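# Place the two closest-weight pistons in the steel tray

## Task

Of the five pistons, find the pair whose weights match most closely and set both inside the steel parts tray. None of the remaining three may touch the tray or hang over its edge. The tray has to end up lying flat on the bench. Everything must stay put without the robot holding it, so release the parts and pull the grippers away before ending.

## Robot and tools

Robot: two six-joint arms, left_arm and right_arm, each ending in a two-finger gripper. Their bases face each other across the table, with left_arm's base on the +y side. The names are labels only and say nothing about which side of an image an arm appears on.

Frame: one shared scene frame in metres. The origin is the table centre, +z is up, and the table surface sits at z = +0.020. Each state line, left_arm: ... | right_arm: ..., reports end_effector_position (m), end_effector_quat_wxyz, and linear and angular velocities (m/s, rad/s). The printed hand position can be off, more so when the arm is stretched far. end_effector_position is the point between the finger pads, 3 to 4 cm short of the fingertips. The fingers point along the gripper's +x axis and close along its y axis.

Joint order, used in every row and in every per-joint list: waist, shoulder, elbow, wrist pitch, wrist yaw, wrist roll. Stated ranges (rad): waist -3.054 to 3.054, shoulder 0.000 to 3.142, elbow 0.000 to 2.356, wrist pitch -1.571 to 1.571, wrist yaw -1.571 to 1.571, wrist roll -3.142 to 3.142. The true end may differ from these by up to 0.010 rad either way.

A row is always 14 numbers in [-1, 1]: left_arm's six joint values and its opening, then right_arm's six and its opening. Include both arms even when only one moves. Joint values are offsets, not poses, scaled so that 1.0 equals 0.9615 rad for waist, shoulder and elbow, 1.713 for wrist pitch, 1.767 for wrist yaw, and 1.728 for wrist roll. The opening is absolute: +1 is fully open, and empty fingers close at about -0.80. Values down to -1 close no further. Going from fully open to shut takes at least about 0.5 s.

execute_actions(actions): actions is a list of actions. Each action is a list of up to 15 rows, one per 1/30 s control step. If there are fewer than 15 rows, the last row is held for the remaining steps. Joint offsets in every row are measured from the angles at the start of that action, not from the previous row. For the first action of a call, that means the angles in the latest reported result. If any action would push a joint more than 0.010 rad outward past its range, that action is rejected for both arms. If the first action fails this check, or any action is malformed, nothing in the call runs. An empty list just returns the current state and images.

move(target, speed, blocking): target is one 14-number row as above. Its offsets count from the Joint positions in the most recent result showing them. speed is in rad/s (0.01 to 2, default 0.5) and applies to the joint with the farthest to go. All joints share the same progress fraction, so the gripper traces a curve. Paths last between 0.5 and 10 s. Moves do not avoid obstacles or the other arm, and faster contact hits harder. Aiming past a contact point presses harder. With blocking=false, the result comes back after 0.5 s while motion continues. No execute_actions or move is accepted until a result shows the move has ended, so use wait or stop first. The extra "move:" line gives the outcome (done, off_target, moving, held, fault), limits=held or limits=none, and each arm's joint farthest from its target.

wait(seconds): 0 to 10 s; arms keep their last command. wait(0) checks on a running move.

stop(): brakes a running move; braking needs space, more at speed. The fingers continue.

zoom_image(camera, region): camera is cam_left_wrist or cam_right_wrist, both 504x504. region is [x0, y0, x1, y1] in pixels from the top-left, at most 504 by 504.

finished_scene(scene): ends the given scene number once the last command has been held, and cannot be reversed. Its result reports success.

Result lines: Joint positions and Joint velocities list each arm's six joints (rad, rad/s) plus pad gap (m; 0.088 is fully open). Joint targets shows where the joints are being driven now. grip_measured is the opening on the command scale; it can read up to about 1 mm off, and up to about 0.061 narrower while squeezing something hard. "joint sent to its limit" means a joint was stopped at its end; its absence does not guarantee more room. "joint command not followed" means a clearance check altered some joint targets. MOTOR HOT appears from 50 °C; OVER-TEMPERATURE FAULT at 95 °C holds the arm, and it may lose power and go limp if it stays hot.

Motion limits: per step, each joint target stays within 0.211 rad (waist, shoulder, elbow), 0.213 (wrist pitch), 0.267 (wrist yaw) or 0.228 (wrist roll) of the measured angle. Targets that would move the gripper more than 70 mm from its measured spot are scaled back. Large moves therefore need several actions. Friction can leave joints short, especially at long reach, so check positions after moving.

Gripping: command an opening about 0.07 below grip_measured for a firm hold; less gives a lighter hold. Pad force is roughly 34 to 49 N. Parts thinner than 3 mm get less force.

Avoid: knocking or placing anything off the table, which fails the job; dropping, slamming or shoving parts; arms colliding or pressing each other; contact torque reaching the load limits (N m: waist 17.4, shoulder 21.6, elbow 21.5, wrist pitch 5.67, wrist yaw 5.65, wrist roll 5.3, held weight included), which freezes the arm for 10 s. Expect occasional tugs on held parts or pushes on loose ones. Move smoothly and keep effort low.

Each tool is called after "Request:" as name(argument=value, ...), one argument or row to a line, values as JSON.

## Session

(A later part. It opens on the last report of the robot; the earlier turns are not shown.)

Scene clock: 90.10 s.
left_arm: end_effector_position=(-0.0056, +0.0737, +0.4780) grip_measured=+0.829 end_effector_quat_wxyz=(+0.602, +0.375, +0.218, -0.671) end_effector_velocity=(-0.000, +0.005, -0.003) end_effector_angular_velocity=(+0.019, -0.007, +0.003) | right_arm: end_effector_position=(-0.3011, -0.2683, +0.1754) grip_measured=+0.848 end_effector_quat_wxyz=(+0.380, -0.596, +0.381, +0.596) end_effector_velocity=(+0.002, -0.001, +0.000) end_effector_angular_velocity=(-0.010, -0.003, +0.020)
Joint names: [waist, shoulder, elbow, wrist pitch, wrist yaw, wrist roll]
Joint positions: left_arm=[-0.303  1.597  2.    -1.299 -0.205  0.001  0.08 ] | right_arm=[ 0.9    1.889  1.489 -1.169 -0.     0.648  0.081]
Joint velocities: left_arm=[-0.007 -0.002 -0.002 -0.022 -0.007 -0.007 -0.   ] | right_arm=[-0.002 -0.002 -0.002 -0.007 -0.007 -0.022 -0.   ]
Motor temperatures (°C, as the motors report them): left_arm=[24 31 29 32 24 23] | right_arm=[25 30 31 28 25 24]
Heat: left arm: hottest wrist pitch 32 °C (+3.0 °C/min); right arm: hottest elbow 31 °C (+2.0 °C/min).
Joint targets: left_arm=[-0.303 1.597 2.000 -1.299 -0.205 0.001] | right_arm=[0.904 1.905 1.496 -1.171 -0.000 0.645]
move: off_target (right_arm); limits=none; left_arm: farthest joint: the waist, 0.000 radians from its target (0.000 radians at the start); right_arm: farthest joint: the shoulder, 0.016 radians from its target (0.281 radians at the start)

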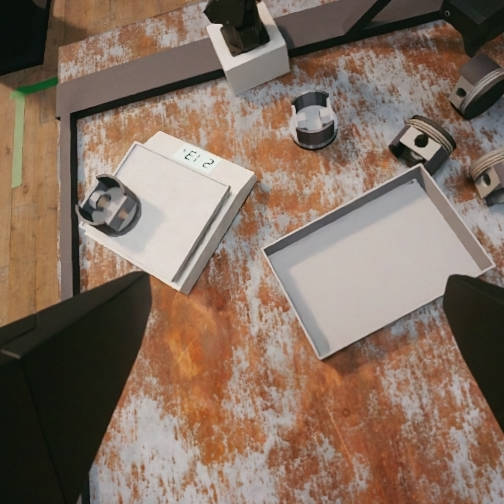

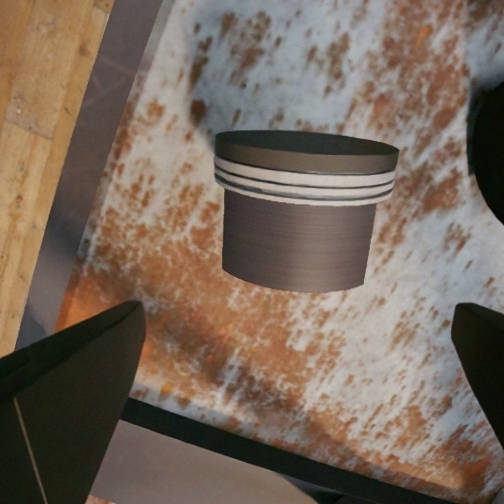

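Request:
move(
  target=[0,0,0,0,0,0,0.83,-0.025,0.064,-0.159,0.1117,0,0.042,0.8],
  speed=0.4,
)

Request:
zoom_image(
  camera="cam_left_wrist",
  region=[360, 90, 504, 234],
)

Scene clock: 91.97 s.
left_arm: end_effector_position=(-0.0056, +0.0737, +0.4780) grip_measured=+0.829 end_effector_quat_wxyz=(+0.602, +0.375, +0.218, -0.671) end_effector_velocity=(+0.004, -0.000, -0.002) end_effector_angular_velocity=(+0.006, -0.025, +0.011) | right_arm: end_effector_position=(-0.2971, -0.2623, +0.1250) grip_measured=+0.802 end_effector_quat_wxyz=(+0.407, -0.578, +0.407, +0.578) end_effector_velocity=(+0.003, +0.001, +0.000) end_effector_angular_velocity=(+0.003, -0.010, +0.020)
Joint names: [waist, shoulder, elbow, wrist pitch, wrist yaw, wrist roll]
Joint positions: left_arm=[-0.303  1.597  2.    -1.299 -0.205  0.001  0.08 ] | right_arm=[ 0.88   1.935  1.345 -0.98  -0.     0.717  0.078]
Joint velocities: left_arm=[ 0.002  0.002 -0.002 -0.007 -0.022  0.007 -0.001] | right_arm=[-0.002 -0.002 -0.002 -0.007  0.007 -0.022 -0.   ]
Motor temperatures (°C, as the motors report them): left_arm=[24 31 29 32 24 23] | right_arm=[25 30 31 28 25 24]
Heat: left arm: hottest wrist pitch 32 °C (+3.0 °C/min); right arm: hottest elbow 31 °C (+2.0 °C/min).
Joint targets: left_arm=[-0.303 1.597 2.000 -1.299 -0.205 0.001] | right_arm=[0.876 1.950 1.336 -0.978 -0.000 0.720]
move: off_target (right_arm); limits=none; left_arm: farthest joint: the waist, 0.000 radians from its target (0.000 radians at the start); right_arm: farthest joint: the shoulder, 0.015 radians from its target (0.062 radians at the start)

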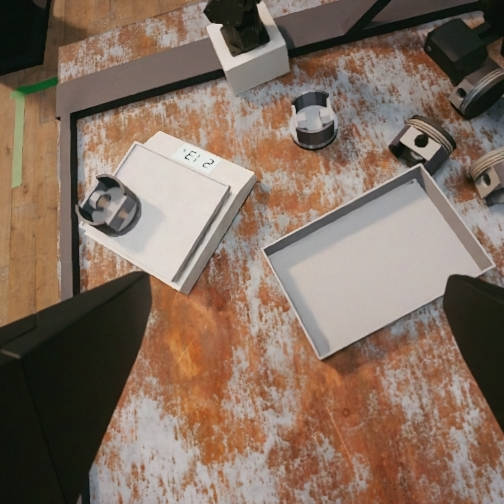

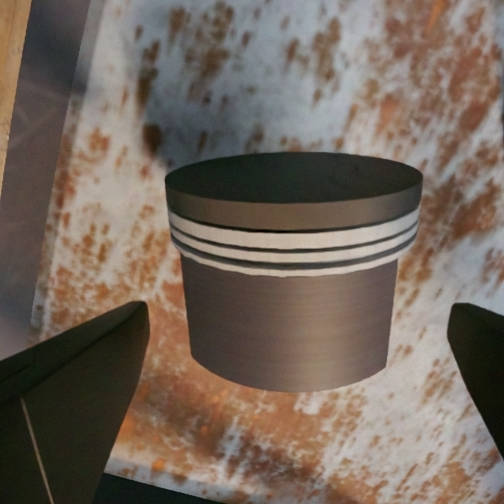

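Region (360, 90, 504, 234) of cam_left_wrist's 504x504 image, scaled by 3.500, with more detail than that image has.

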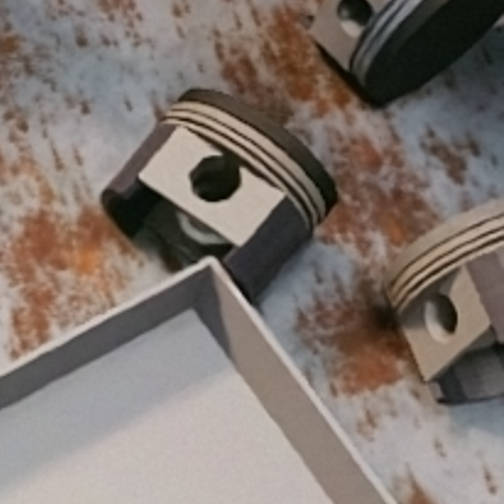

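Request:
move(
  target=[0,0,0,0,0,0,0.83,-0.01,0.115,-0.1076,0.112,0,0,0.78],
  speed=0.3,
)

Request:
execute_actions(
  actions=[
    [[0,0,0,0,0,0,0.83,0,0,0,0,0,0,0.68],[0,0,0,0,0,0,0.83,0,0,0,0,0,0,0.6],[0,0,0,0,0,0,0.83,0,0,0,0,0,0,0.55],[0,0,0,0,0,0,0.83,0,0,0,0,0,0,0.5],[0,0,0,0,0,0,0.83,0,0,0,0,0,0,0.46],[0,0,0,0,0,0,0.83,0,0,0,0,0,0,0.42],[0,0,0,0,0,0,0.83,0,0,0,0,0,0,0.38],[0,0,0,0,0,0,0.83,0,0,0,0,0,0,0.34],[0,0,0,0,0,0,0.83,0,0,0,0,0,0,0.3],[0,0,0,0,0,0,0.83,0,0,0,0,0,0,0.26],[0,0,0,0,0,0,0.83,0,0,0,0,0,0,0.2],[0,0,0,0,0,0,0.83,0,0,0,0,0,0,0.1]],
  ],
)

Scene clock: 94.07 s.
left_arm: end_effector_position=(-0.0056, +0.0737, +0.4780) grip_measured=+0.829 end_effector_quat_wxyz=(+0.602, +0.375, +0.218, -0.671) end_effector_velocity=(+0.003, +0.001, -0.001) end_effector_angular_velocity=(+0.005, -0.003, +0.013) | right_arm: end_effector_position=(-0.2984, -0.2593, +0.0721) grip_measured=+0.782 end_effector_quat_wxyz=(+0.408, -0.577, +0.409, +0.578) end_effector_velocity=(-0.001, +0.000, +0.000) end_effector_angular_velocity=(-0.003, +0.010, +0.005)
Joint names: [waist, shoulder, elbow, wrist pitch, wrist yaw, wrist roll]
Joint positions: left_arm=[-0.303  1.597  2.    -1.299 -0.205  0.001  0.08 ] | right_arm=[ 0.874  2.03   1.251 -0.79  -0.     0.717  0.077]
Joint velocities: left_arm=[ 0.002 -0.002 -0.002 -0.007 -0.007 -0.007  0.   ] | right_arm=[-0.002 -0.002 -0.002  0.007 -0.007 -0.007 -0.   ]
Motor temperatures (°C, as the motors report them): left_arm=[24 31 29 32 24 23] | right_arm=[25 30 31 28 25 24]
Heat: left arm: hottest wrist pitch 32 °C (+2.0 °C/min); right arm: hottest elbow 31 °C (+2.0 °C/min).
Joint targets: left_arm=[-0.303 1.597 2.000 -1.299 -0.205 0.001] | right_arm=[0.871 2.046 1.242 -0.788 -0.000 0.717]
move: off_target (right_arm); limits=none; left_arm: farthest joint: the waist, 0.000 radians from its target (0.000 radians at the start); right_arm: farthest joint: the shoulder, 0.016 radians from its target (0.110 radians at the start)

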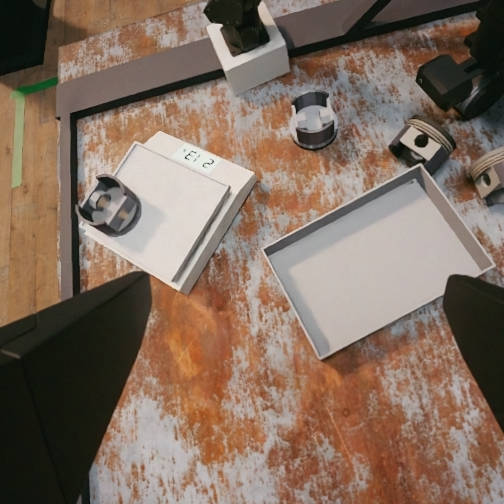

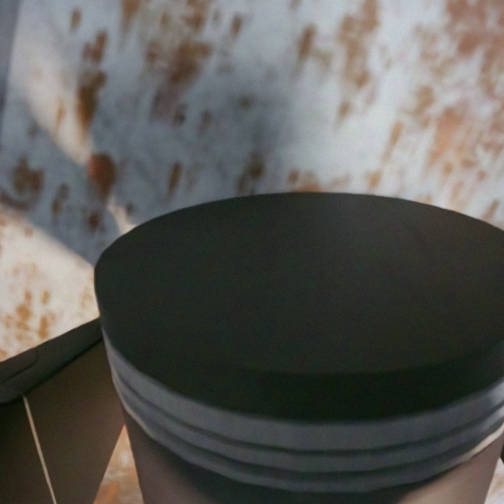

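Scene clock: 94.57 s.
left_arm: end_effector_position=(-0.0056, +0.0737, +0.4780) grip_measured=+0.829 end_effector_quat_wxyz=(+0.602, +0.375, +0.218, -0.671) end_effector_velocity=(+0.000, +0.001, -0.002) end_effector_angular_velocity=(+0.010, +0.005, +0.019) | right_arm: end_effector_position=(-0.2982, -0.2594, +0.0721) grip_measured=+0.305 end_effector_quat_wxyz=(+0.408, -0.577, +0.409, +0.577) end_effector_velocity=(+0.002, -0.001, +0.000) end_effector_angular_velocity=(-0.010, -0.003, +0.020)
Joint names: [waist, shoulder, elbow, wrist pitch, wrist yaw, wrist roll]
Joint positions: left_arm=[-0.303  1.597  2.    -1.299 -0.205  0.001  0.08 ] | right_arm=[ 0.874  2.03   1.251 -0.791 -0.     0.717  0.054]
Joint velocities: left_arm=[-0.002  0.002 -0.002 -0.007 -0.007 -0.022 -0.   ] | right_arm=[-0.002 -0.002 -0.002 -0.007 -0.007 -0.022  0.   ]
Motor temperatures (°C, as the motors report them): left_arm=[24 31 29 32 24 23] | right_arm=[25 30 31 28 25 24]
Heat: left arm: hottest wrist pitch 32 °C (+2.0 °C/min); right arm: hottest elbow 31 °C (+2.0 °C/min).
Joint targets: left_arm=[-0.303 1.597 2.000 -1.299 -0.205 0.001] | right_arm=[0.874 2.030 1.251 -0.790 -0.000 0.717]

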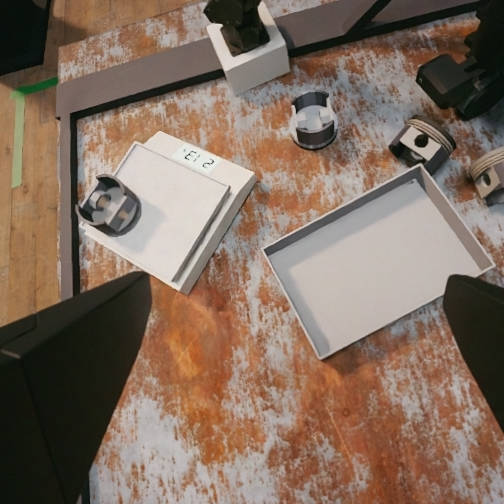

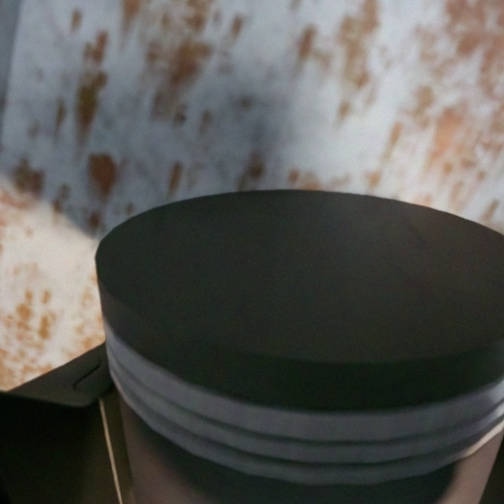

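Request:
move(
  target=[-0.2,0,0,0,-0.085,0,0.83,0,-0.149,0.235,-0.201,0,0,0.1],
  speed=0.5,
)

Request:
move(
  target=[0,0,0,0,0,0,0.83,-0.811,-0.183,-0.218,0.026,0,0.307,0.1],
  speed=0.7,
)

Scene clock: 97.23 s.
left_arm: end_effector_position=(-0.0503, +0.0886, +0.4828) grip_measured=+0.829 end_effector_quat_wxyz=(+0.588, +0.406, +0.152, -0.683) end_effector_velocity=(+0.001, +0.002, -0.000) end_effector_angular_velocity=(-0.002, -0.014, +0.012) | right_arm: end_effector_position=(-0.2979, -0.2596, +0.1646) grip_measured=+0.305 end_effector_quat_wxyz=(+0.408, -0.578, +0.409, +0.577) end_effector_velocity=(+0.001, -0.003, +0.000) end_effector_angular_velocity=(-0.023, +0.004, +0.005)
Joint names: [waist, shoulder, elbow, wrist pitch, wrist yaw, wrist roll]
Joint positions: left_arm=[-0.492  1.597  2.    -1.299 -0.352  0.001  0.08 ] | right_arm=[ 0.874  1.903  1.465 -1.133 -0.     0.717  0.054]
Joint velocities: left_arm=[-0.007 -0.002 -0.002 -0.007 -0.022 -0.007 -0.   ] | right_arm=[-0.002 -0.002 -0.002 -0.007 -0.022 -0.007 -0.   ]
Motor temperatures (°C, as the motors report them): left_arm=[24 31 29 32 24 23] | right_arm=[25 31 31 27 25 24]
Heat: left arm: hottest wrist pitch 32 °C (+2.0 °C/min); right arm: hottest shoulder 31 °C (+2.0 °C/min).
Joint targets: left_arm=[-0.495 1.597 2.000 -1.299 -0.355 0.001] | right_arm=[0.874 1.887 1.476 -1.135 -0.000 0.717]
move: off_target (right_arm); limits=none; left_arm: farthest joint: the waist, 0.004 radians from its target (0.192 radians at the start); right_arm: farthest joint: the shoulder, 0.017 radians from its target (0.143 radians at the start)

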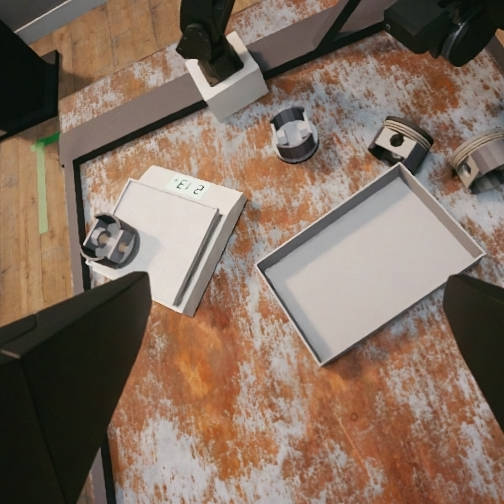

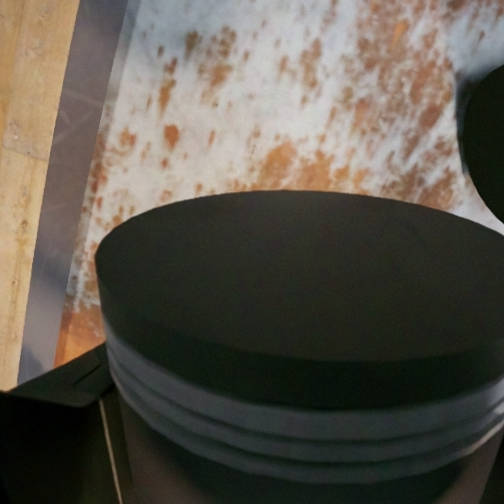

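Scene clock: 99.03 s.
left_arm: end_effector_position=(-0.0503, +0.0886, +0.4828) grip_measured=+0.829 end_effector_quat_wxyz=(+0.588, +0.406, +0.152, -0.683) end_effector_velocity=(-0.001, +0.001, -0.002) end_effector_angular_velocity=(+0.008, -0.006, +0.003) | right_arm: end_effector_position=(-0.0761, -0.1357, +0.1638) grip_measured=+0.305 end_effector_quat_wxyz=(+0.675, -0.212, +0.675, +0.210) end_effector_velocity=(-0.001, +0.001, +0.000) end_effector_angular_velocity=(+0.005, +0.009, +0.005)
Joint names: [waist, shoulder, elbow, wrist pitch, wrist yaw, wrist roll]
Joint positions: left_arm=[-0.492  1.597  2.    -1.299 -0.352  0.001  0.08 ] | right_arm=[ 0.099  1.746  1.261 -1.09  -0.     1.245  0.054]
Joint velocities: left_arm=[-0.007  0.002 -0.002 -0.007 -0.007 -0.007  0.   ] | right_arm=[-0.002 -0.002 -0.002  0.007 -0.007 -0.007 -0.   ]
Motor temperatures (°C, as the motors report them): left_arm=[24 31 29 32 24 23] | right_arm=[25 31 31 27 25 24]
Heat: left arm: hottest wrist pitch 32 °C (+2.0 °C/min); right arm: hottest shoulder 31 °C (+2.0 °C/min).
Joint targets: left_arm=[-0.492 1.597 2.000 -1.299 -0.352 0.001] | right_arm=[0.095 1.728 1.255 -1.088 -0.000 1.248]
move: off_target (right_arm); limits=none; left_arm: farthest joint: the waist, 0.000 radians from its target (0.000 radians at the start); right_arm: farthest joint: the shoulder, 0.018 radians from its target (0.176 radians at the start)

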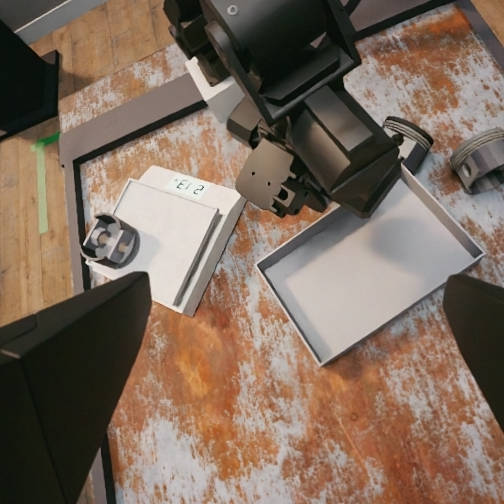

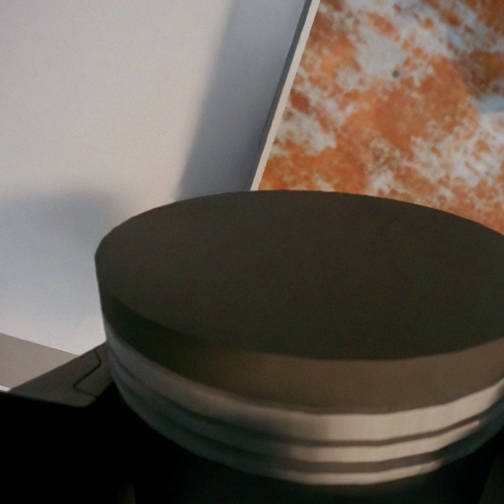

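Request:
move(
  target=[0,0,0,0,0,0,0.83,-0.804,0.165,0.191,-0.013,0,0.3125,0.1],
  speed=0.7,
)

Scene clock: 101.23 s.
left_arm: end_effector_position=(-0.0503, +0.0886, +0.4828) grip_measured=+0.829 end_effector_quat_wxyz=(+0.588, +0.406, +0.152, -0.683) end_effector_velocity=(-0.003, +0.003, -0.001) end_effector_angular_velocity=(+0.009, +0.006, -0.007) | right_arm: end_effector_position=(+0.1739, -0.1245, +0.1603) grip_measured=+0.305 end_effector_quat_wxyz=(+0.664, +0.243, +0.664, -0.242) end_effector_velocity=(-0.001, -0.002, +0.000) end_effector_angular_velocity=(-0.003, +0.010, +0.020)
Joint names: [waist, shoulder, elbow, wrist pitch, wrist yaw, wrist roll]
Joint positions: left_arm=[-0.492  1.597  2.    -1.299 -0.352  0.001  0.08 ] | right_arm=[-0.67   1.893  1.433 -1.11  -0.     1.781  0.054]
Joint velocities: left_arm=[-0.007 -0.002 -0.002 -0.007  0.007 -0.007 -0.   ] | right_arm=[-0.002 -0.002 -0.002 -0.007 -0.007 -0.022 -0.   ]
Motor temperatures (°C, as the motors report them): left_arm=[24 31 29 32 24 23] | right_arm=[25 31 31 27 25 24]
Heat: left arm: hottest wrist pitch 32 °C (+2.0 °C/min); right arm: hottest shoulder 31 °C (+2.0 °C/min).
Joint targets: left_arm=[-0.492 1.597 2.000 -1.299 -0.352 0.001] | right_arm=[-0.674 1.904 1.445 -1.112 -0.000 1.785]
move: off_target (right_arm); limits=none; left_arm: farthest joint: the waist, 0.000 radians from its target (0.000 radians at the start); right_arm: farthest joint: the shoulder, 0.012 radians from its target (0.159 radians at the start)

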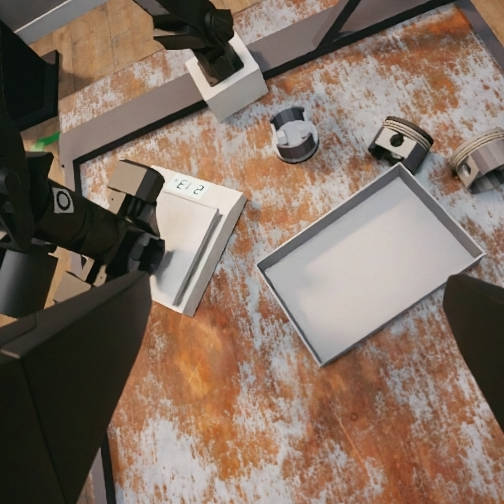

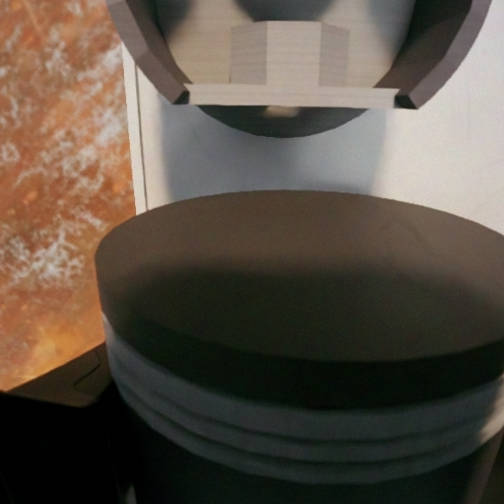

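Request:
move(
  target=[0,0,0,0,0,0,0.83,0,0.037,-0.075,0.054,0,0,0.1],
  speed=0.12,
)

Request:
execute_actions(
  actions=[
    [[0,0,0,0,0,0,0.83,0,0,0,0,0,0,0.28],[0,0,0,0,0,0,0.83,0,0,0,0,0,0,0.33],[0,0,0,0,0,0,0.83,0,0,0,0,0,0,0.37],[0,0,0,0,0,0,0.83,0,0,0,0,0,0,0.41],[0,0,0,0,0,0,0.83,0,0,0,0,0,0,0.45],[0,0,0,0,0,0,0.83,0,0,0,0,0,0,0.5],[0,0,0,0,0,0,0.83,0,0,0,0,0,0,0.55],[0,0,0,0,0,0,0.83,0,0,0,0,0,0,0.6],[0,0,0,0,0,0,0.83,0,0,0,0,0,0,0.65]],
  ],
)

Request:
wait(
  seconds=0.5,
)

Request:
zoom_image(
  camera="cam_left_wrist",
  region=[140, 150, 240, 250],
)

Scene clock: 103.37 s.
left_arm: end_effector_position=(-0.0503, +0.0886, +0.4828) grip_measured=+0.829 end_effector_quat_wxyz=(+0.588, +0.406, +0.152, -0.683) end_effector_velocity=(-0.002, +0.000, -0.001) end_effector_angular_velocity=(+0.000, +0.021, +0.009) | right_arm: end_effector_position=(+0.1741, -0.1244, +0.1359) grip_measured=+0.305 end_effector_quat_wxyz=(+0.664, +0.243, +0.664, -0.242) end_effector_velocity=(-0.000, -0.000, -0.001) end_effector_angular_velocity=(+0.006, +0.005, +0.005)
Joint names: [waist, shoulder, elbow, wrist pitch, wrist yaw, wrist roll]
Joint positions: left_arm=[-0.492  1.597  2.    -1.299 -0.352  0.001  0.08 ] | right_arm=[-0.671  1.918  1.367 -1.019 -0.     1.782  0.054]
Joint velocities: left_arm=[-0.002 -0.002 -0.007  0.007  0.007 -0.022 -0.   ] | right_arm=[-0.002 -0.002 -0.007  0.007 -0.007 -0.007  0.   ]
Motor temperatures (°C, as the motors report them): left_arm=[24 31 29 32 24 23] | right_arm=[25 31 31 27 25 24]
Heat: left arm: hottest wrist pitch 32 °C (+2.0 °C/min); right arm: hottest shoulder 31 °C (+1.0 °C/min).
Joint targets: left_arm=[-0.492 1.597 2.000 -1.299 -0.352 0.001] | right_arm=[-0.671 1.929 1.361 -1.017 -0.000 1.781]
move: off_target (right_arm); limits=none; left_arm: farthest joint: the waist, 0.000 radians from its target (0.000 radians at the start); right_arm: farthest joint: the shoulder, 0.011 radians from its target (0.036 radians at the start)

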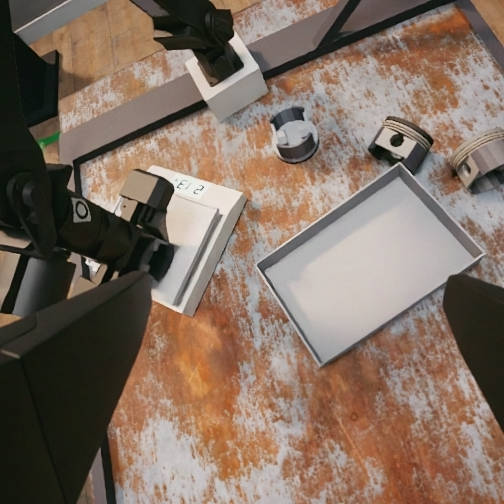

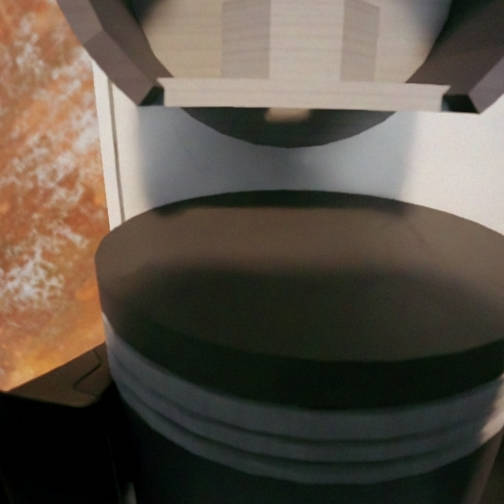

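Scene clock: 103.87 s.
left_arm: end_effector_position=(-0.0503, +0.0886, +0.4828) grip_measured=+0.829 end_effector_quat_wxyz=(+0.588, +0.406, +0.152, -0.683) end_effector_velocity=(-0.000, -0.000, -0.000) end_effector_angular_velocity=(-0.005, +0.001, +0.008) | right_arm: end_effector_position=(+0.1740, -0.1245, +0.1358) grip_measured=+0.624 end_effector_quat_wxyz=(+0.664, +0.243, +0.664, -0.242) end_effector_velocity=(-0.001, -0.002, +0.000) end_effector_angular_velocity=(-0.003, +0.010, -0.010)
Joint names: [waist, shoulder, elbow, wrist pitch, wrist yaw, wrist roll]
Joint positions: left_arm=[-0.492  1.597  2.    -1.299 -0.352  0.001  0.08 ] | right_arm=[-0.671  1.918  1.366 -1.019 -0.     1.782  0.07 ]
Joint velocities: left_arm=[-0.002 -0.002 -0.007  0.007 -0.007 -0.007 -0.   ] | right_arm=[-0.002 -0.002 -0.002 -0.007 -0.007  0.007  0.011]
Motor temperatures (°C, as the motors report them): left_arm=[24 31 29 32 24 23] | right_arm=[25 31 31 27 25 24]
Heat: left arm: hottest wrist pitch 32 °C (+2.0 °C/min); right arm: hottest shoulder 31 °C (+1.0 °C/min).
Joint targets: left_arm=[-0.492 1.597 2.000 -1.299 -0.352 0.001] | right_arm=[-0.671 1.918 1.366 -1.019 -0.000 1.782]

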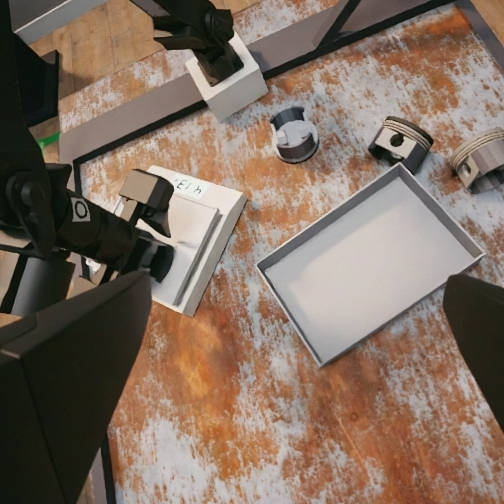

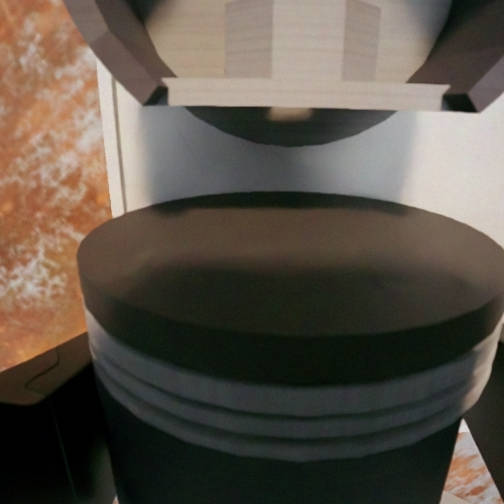

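Scene clock: 104.37 s.
left_arm: end_effector_position=(-0.0503, +0.0886, +0.4828) grip_measured=+0.829 end_effector_quat_wxyz=(+0.588, +0.406, +0.152, -0.683) end_effector_velocity=(+0.002, +0.003, +0.001) end_effector_angular_velocity=(-0.001, -0.001, +0.008) | right_arm: end_effector_position=(+0.1740, -0.1245, +0.1358) grip_measured=+0.648 end_effector_quat_wxyz=(+0.664, +0.243, +0.664, -0.242) end_effector_velocity=(-0.001, -0.002, +0.002) end_effector_angular_velocity=(+0.001, +0.008, +0.005)
Joint names: [waist, shoulder, elbow, wrist pitch, wrist yaw, wrist roll]
Joint positions: left_arm=[-0.492  1.597  2.    -1.299 -0.352  0.001  0.08 ] | right_arm=[-0.671  1.918  1.366 -1.019 -0.     1.782  0.071]
Joint velocities: left_arm=[-0.002 -0.007 -0.002 -0.007 -0.007 -0.007 -0.   ] | right_arm=[-0.002 -0.007 -0.002 -0.007 -0.007 -0.007  0.   ]
Motor temperatures (°C, as the motors report them): left_arm=[24 31 29 32 24 23] | right_arm=[25 31 31 27 25 24]
Heat: left arm: hottest wrist pitch 32 °C (+2.0 °C/min); right arm: hottest shoulder 31 °C (+1.0 °C/min).
Joint targets: left_arm=[-0.492 1.597 2.000 -1.299 -0.352 0.001] | right_arm=[-0.671 1.918 1.366 -1.019 -0.000 1.782]
wait: 0.50 s; at rest by 0.27 s

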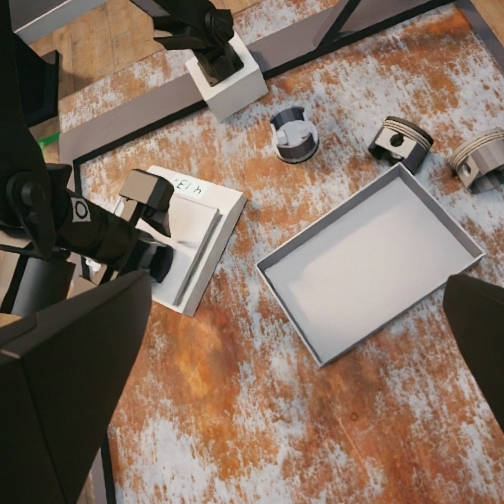

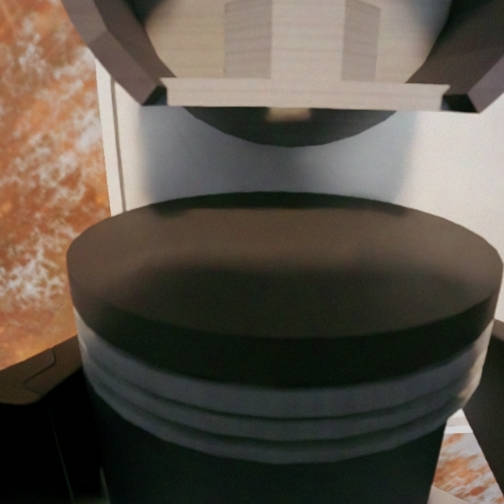

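Region (140, 150, 240, 250) of cam_left_wrist's 504x504 image, scaled by 5.040, with more detail than that image has.

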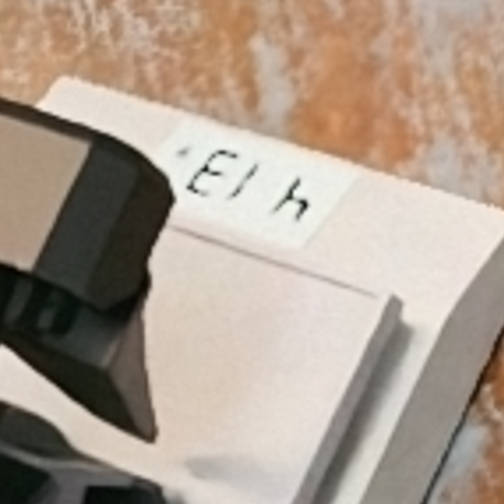

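Request:
execute_actions(
  actions=[
    [[0,0,0,0,0,0,0.83,0,0,0,0,0,0,0.58],[0,0,0,0,0,0,0.83,0,0,0,0,0,0,0.52],[0,0,0,0,0,0,0.83,0,0,0,0,0,0,0.47],[0,0,0,0,0,0,0.83,0,0,0,0,0,0,0.42],[0,0,0,0,0,0,0.83,0,0,0,0,0,0,0.38],[0,0,0,0,0,0,0.83,0,0,0,0,0,0,0.34],[0,0,0,0,0,0,0.83,0,0,0,0,0,0,0.3],[0,0,0,0,0,0,0.83,0,0,0,0,0,0,0.26],[0,0,0,0,0,0,0.83,0,0,0,0,0,0,0.2],[0,0,0,0,0,0,0.83,0,0,0,0,0,0,0.1]],
  ],
)

Request:
move(
  target=[0.1,-0.25,-0.08,-0.03,0.08,0,0.83,0,-0.042,0.082,-0.054,0,0,0.1],
  speed=0.5,
)

Request:
move(
  target=[0.16,-0.22,-0.1,-0.043,0.12,0,0.83,0.643,0.2,0.242,-0.024,0,-0.2125,0.1],
  speed=0.6,
)

Scene clock: 106.23 s.
left_arm: end_effector_position=(-0.0503, +0.0886, +0.4828) grip_measured=+0.829 end_effector_quat_wxyz=(+0.588, +0.406, +0.152, -0.683) end_effector_velocity=(-0.001, +0.002, -0.001) end_effector_angular_velocity=(+0.004, -0.004, +0.003) | right_arm: end_effector_position=(+0.1740, -0.1245, +0.1358) grip_measured=+0.316 end_effector_quat_wxyz=(+0.664, +0.243, +0.664, -0.242) end_effector_velocity=(-0.005, -0.001, -0.001) end_effector_angular_velocity=(-0.000, +0.025, +0.010)
Joint names: [waist, shoulder, elbow, wrist pitch, wrist yaw, wrist roll]
Joint positions: left_arm=[-0.492  1.597  2.    -1.299 -0.352  0.001  0.08 ] | right_arm=[-0.671  1.918  1.366 -1.019 -0.     1.782  0.054]
Joint velocities: left_arm=[-0.007 -0.002 -0.002 -0.007 -0.007 -0.007 -0.   ] | right_arm=[ 0.002 -0.002 -0.007 -0.007 -0.022 -0.007 -0.   ]
Motor temperatures (°C, as the motors report them): left_arm=[24 31 29 32 24 23] | right_arm=[25 32 31 27 25 24]
Heat: left arm: hottest wrist pitch 32 °C (+2.0 °C/min); right arm: hottest shoulder 32 °C (+2.0 °C/min).
Joint targets: left_arm=[-0.492 1.597 2.000 -1.299 -0.352 0.001] | right_arm=[-0.671 1.918 1.366 -1.019 -0.001 1.782]

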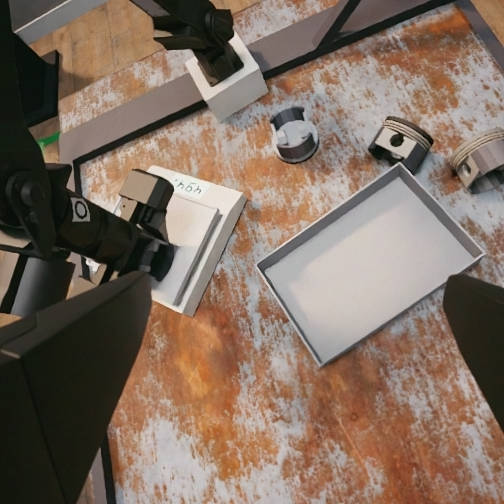

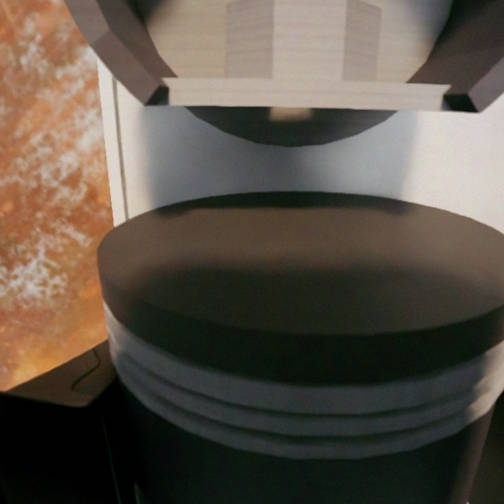

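Scene clock: 107.33 s.
left_arm: end_effector_position=(-0.0097, +0.1482, +0.5222) grip_measured=+0.829 end_effector_quat_wxyz=(+0.588, +0.336, +0.172, -0.715) end_effector_velocity=(+0.001, +0.002, -0.001) end_effector_angular_velocity=(+0.005, -0.002, +0.008) | right_arm: end_effector_position=(+0.1742, -0.1242, +0.1597) grip_measured=+0.316 end_effector_quat_wxyz=(+0.664, +0.243, +0.664, -0.242) end_effector_velocity=(-0.003, -0.001, +0.000) end_effector_angular_velocity=(+0.004, +0.023, -0.010)
Joint names: [waist, shoulder, elbow, wrist pitch, wrist yaw, wrist roll]
Joint positions: left_arm=[-0.399  1.361  1.935 -1.349 -0.214  0.001  0.08 ] | right_arm=[-0.671  1.895  1.433 -1.109 -0.     1.782  0.054]
Joint velocities: left_arm=[-0.002 -0.002 -0.002 -0.007 -0.007 -0.007  0.   ] | right_arm=[-0.002 -0.002 -0.002 -0.007 -0.022  0.007 -0.   ]
Motor temperatures (°C, as the motors report them): left_arm=[24 31 29 32 24 23] | right_arm=[25 32 31 27 25 24]
Heat: left arm: hottest wrist pitch 32 °C (+2.0 °C/min); right arm: hottest shoulder 32 °C (+2.0 °C/min).
Joint targets: left_arm=[-0.396 1.357 1.923 -1.351 -0.210 0.001] | right_arm=[-0.671 1.877 1.445 -1.111 -0.000 1.782]
move: off_target (left_arm, right_arm); limits=none; left_arm: farthest joint: the elbow, 0.011 radians from its target (0.077 radians at the start); right_arm: farthest joint: the shoulder, 0.017 radians from its target (0.040 radians at the start)

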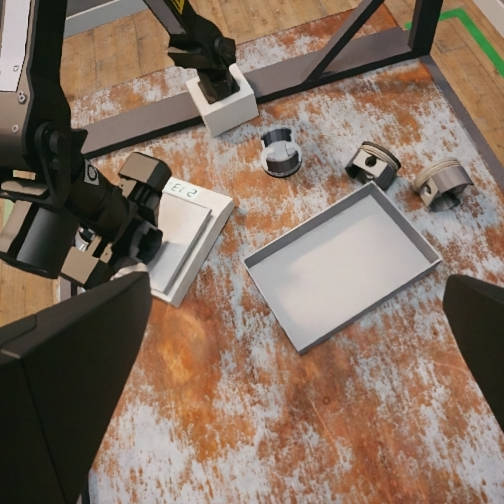

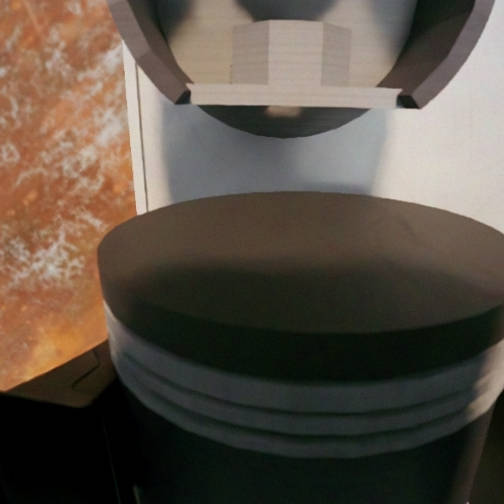

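Scene clock: 108.97 s.
left_arm: end_effector_position=(+0.0200, +0.2100, +0.5311) grip_measured=+0.829 end_effector_quat_wxyz=(+0.573, +0.281, +0.215, -0.740) end_effector_velocity=(-0.000, +0.001, +0.002) end_effector_angular_velocity=(-0.009, +0.013, +0.002) | right_arm: end_effector_position=(-0.0413, -0.0406, +0.1507) grip_measured=+0.316 end_effector_quat_wxyz=(+0.700, -0.099, +0.700, +0.100) end_effector_velocity=(+0.000, -0.002, +0.000) end_effector_angular_velocity=(-0.008, +0.006, +0.020)
Joint names: [waist, shoulder, elbow, wrist pitch, wrist yaw, wrist roll]
Joint positions: left_arm=[-0.248  1.153  1.85  -1.42  -0.005  0.001  0.08 ] | right_arm=[-0.053  2.075  1.654 -1.148 -0.     1.418  0.054]
Joint velocities: left_arm=[ 0.002 -0.007 -0.002  0.007  0.007 -0.007 -0.   ] | right_arm=[-0.002 -0.002 -0.002 -0.007 -0.007 -0.022 -0.   ]
Motor temperatures (°C, as the motors report them): left_arm=[24 31 29 32 24 23] | right_arm=[25 32 31 27 25 24]
Heat: left arm: hottest wrist pitch 32 °C (+2.0 °C/min); right arm: hottest shoulder 32 °C (+2.0 °C/min).
Joint targets: left_arm=[-0.245 1.149 1.838 -1.422 -0.002 0.001] | right_arm=[-0.053 2.087 1.666 -1.150 -0.000 1.414]
move: off_target (left_arm, right_arm); limits=none; left_arm: farthest joint: the elbow, 0.011 radians from its target (0.096 radians at the start); right_arm: farthest joint: the shoulder, 0.013 radians from its target (0.192 radians at the start)

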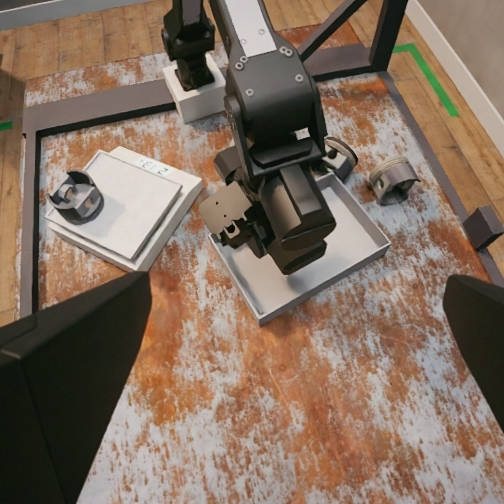

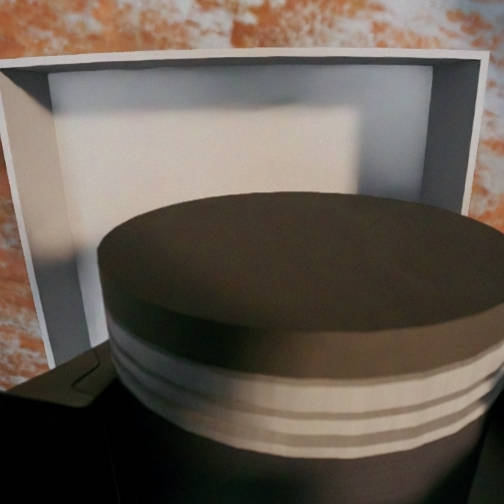

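Request:
move(
  target=[0,0,0,0,0,0,0.83,0,0.134,-0.113,0.129,0,0,0.1],
  speed=0.25,
)

Request:
move(
  target=[0,0,0,0,0,0,0.83,0,0.02,0,0.006,0,0,0.1],
  speed=0.04,
)

Scene clock: 111.13 s.
left_arm: end_effector_position=(+0.0201, +0.2100, +0.5311) grip_measured=+0.829 end_effector_quat_wxyz=(+0.573, +0.281, +0.215, -0.739) end_effector_velocity=(+0.002, +0.003, +0.001) end_effector_angular_velocity=(-0.007, -0.019, +0.004) | right_arm: end_effector_position=(-0.0426, -0.0308, +0.0811) grip_measured=+0.316 end_effector_quat_wxyz=(+0.700, -0.099, +0.700, +0.100) end_effector_velocity=(+0.002, +0.001, +0.000) end_effector_angular_velocity=(+0.008, -0.006, +0.005)
Joint names: [waist, shoulder, elbow, wrist pitch, wrist yaw, wrist roll]
Joint positions: left_arm=[-0.248  1.153  1.85  -1.42  -0.005  0.001  0.08 ] | right_arm=[-0.053  2.192  1.55  -0.929 -0.     1.417  0.054]
Joint velocities: left_arm=[-0.007 -0.007  0.002 -0.007 -0.022  0.007 -0.   ] | right_arm=[-0.002 -0.002 -0.002  0.007  0.007 -0.007 -0.   ]
Motor temperatures (°C, as the motors report them): left_arm=[24 31 29 32 24 23] | right_arm=[25 32 31 27 25 24]
Heat: left arm: hottest wrist pitch 32 °C (+1.0 °C/min); right arm: hottest shoulder 32 °C (+2.0 °C/min).
Joint targets: left_arm=[-0.248 1.153 1.850 -1.420 -0.005 0.001] | right_arm=[-0.053 2.204 1.545 -0.927 -0.000 1.418]
move: off_target (right_arm); limits=none; left_arm: farthest joint: the waist, 0.000 radians from its target (0.000 radians at the start); right_arm: farthest joint: the shoulder, 0.012 radians from its target (0.129 radians at the start)

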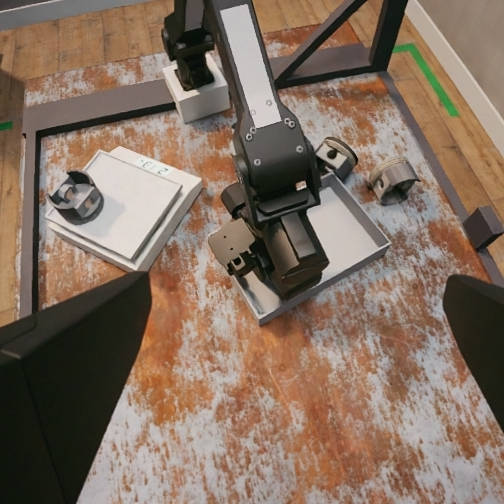

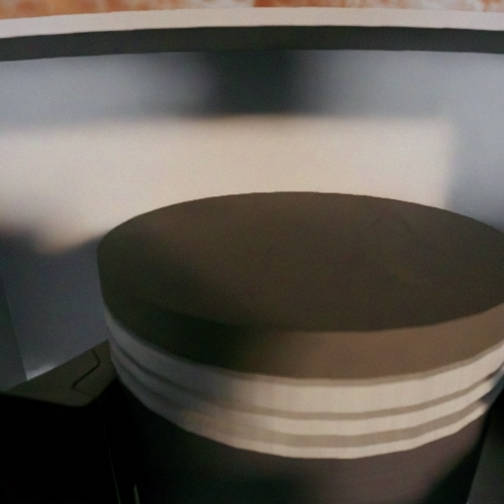

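Scene clock: 111.83 s.
left_arm: end_effector_position=(+0.0201, +0.2100, +0.5311) grip_measured=+0.829 end_effector_quat_wxyz=(+0.573, +0.281, +0.215, -0.739) end_effector_velocity=(+0.001, -0.002, +0.001) end_effector_angular_velocity=(-0.010, -0.008, +0.003) | right_arm: end_effector_position=(-0.0427, -0.0297, +0.0802) grip_measured=+0.316 end_effector_quat_wxyz=(+0.700, -0.098, +0.700, +0.101) end_effector_velocity=(-0.004, -0.004, -0.001) end_effector_angular_velocity=(-0.015, +0.020, +0.010)
Joint names: [waist, shoulder, elbow, wrist pitch, wrist yaw, wrist roll]
Joint positions: left_arm=[-0.248  1.153  1.85  -1.42  -0.005  0.001  0.08 ] | right_arm=[-0.053  2.194  1.55  -0.923 -0.     1.417  0.054]
Joint velocities: left_arm=[ 0.002  0.002  0.002  0.007 -0.007  0.007  0.   ] | right_arm=[ 0.002 -0.002 -0.007 -0.007 -0.022 -0.007 -0.   ]
Motor temperatures (°C, as the motors report them): left_arm=[24 31 29 32 24 23] | right_arm=[25 32 31 27 25 24]
Heat: left arm: hottest wrist pitch 32 °C (+1.0 °C/min); right arm: hottest shoulder 32 °C (+2.0 °C/min).
Joint targets: left_arm=[-0.248 1.153 1.850 -1.420 -0.005 0.001] | right_arm=[-0.053 2.211 1.550 -0.918 -0.000 1.417]
move: off_target (right_arm); limits=none; left_arm: farthest joint: the waist, 0.000 radians from its target (0.000 radians at the start); right_arm: farthest joint: the shoulder, 0.017 radians from its target (0.019 radians at the start)

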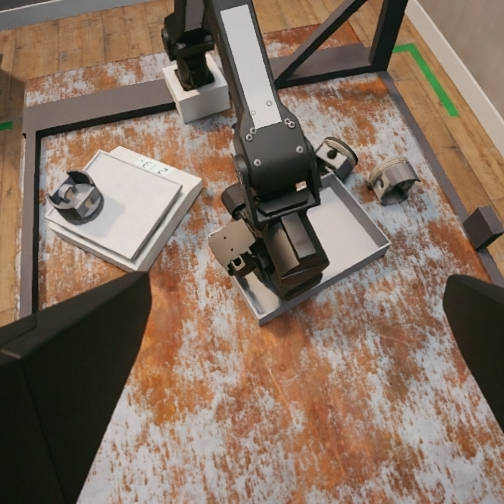

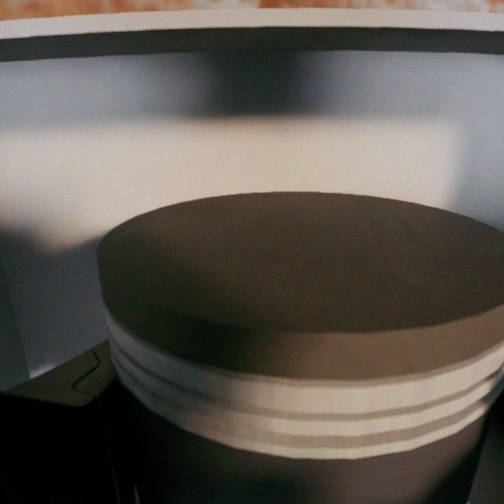

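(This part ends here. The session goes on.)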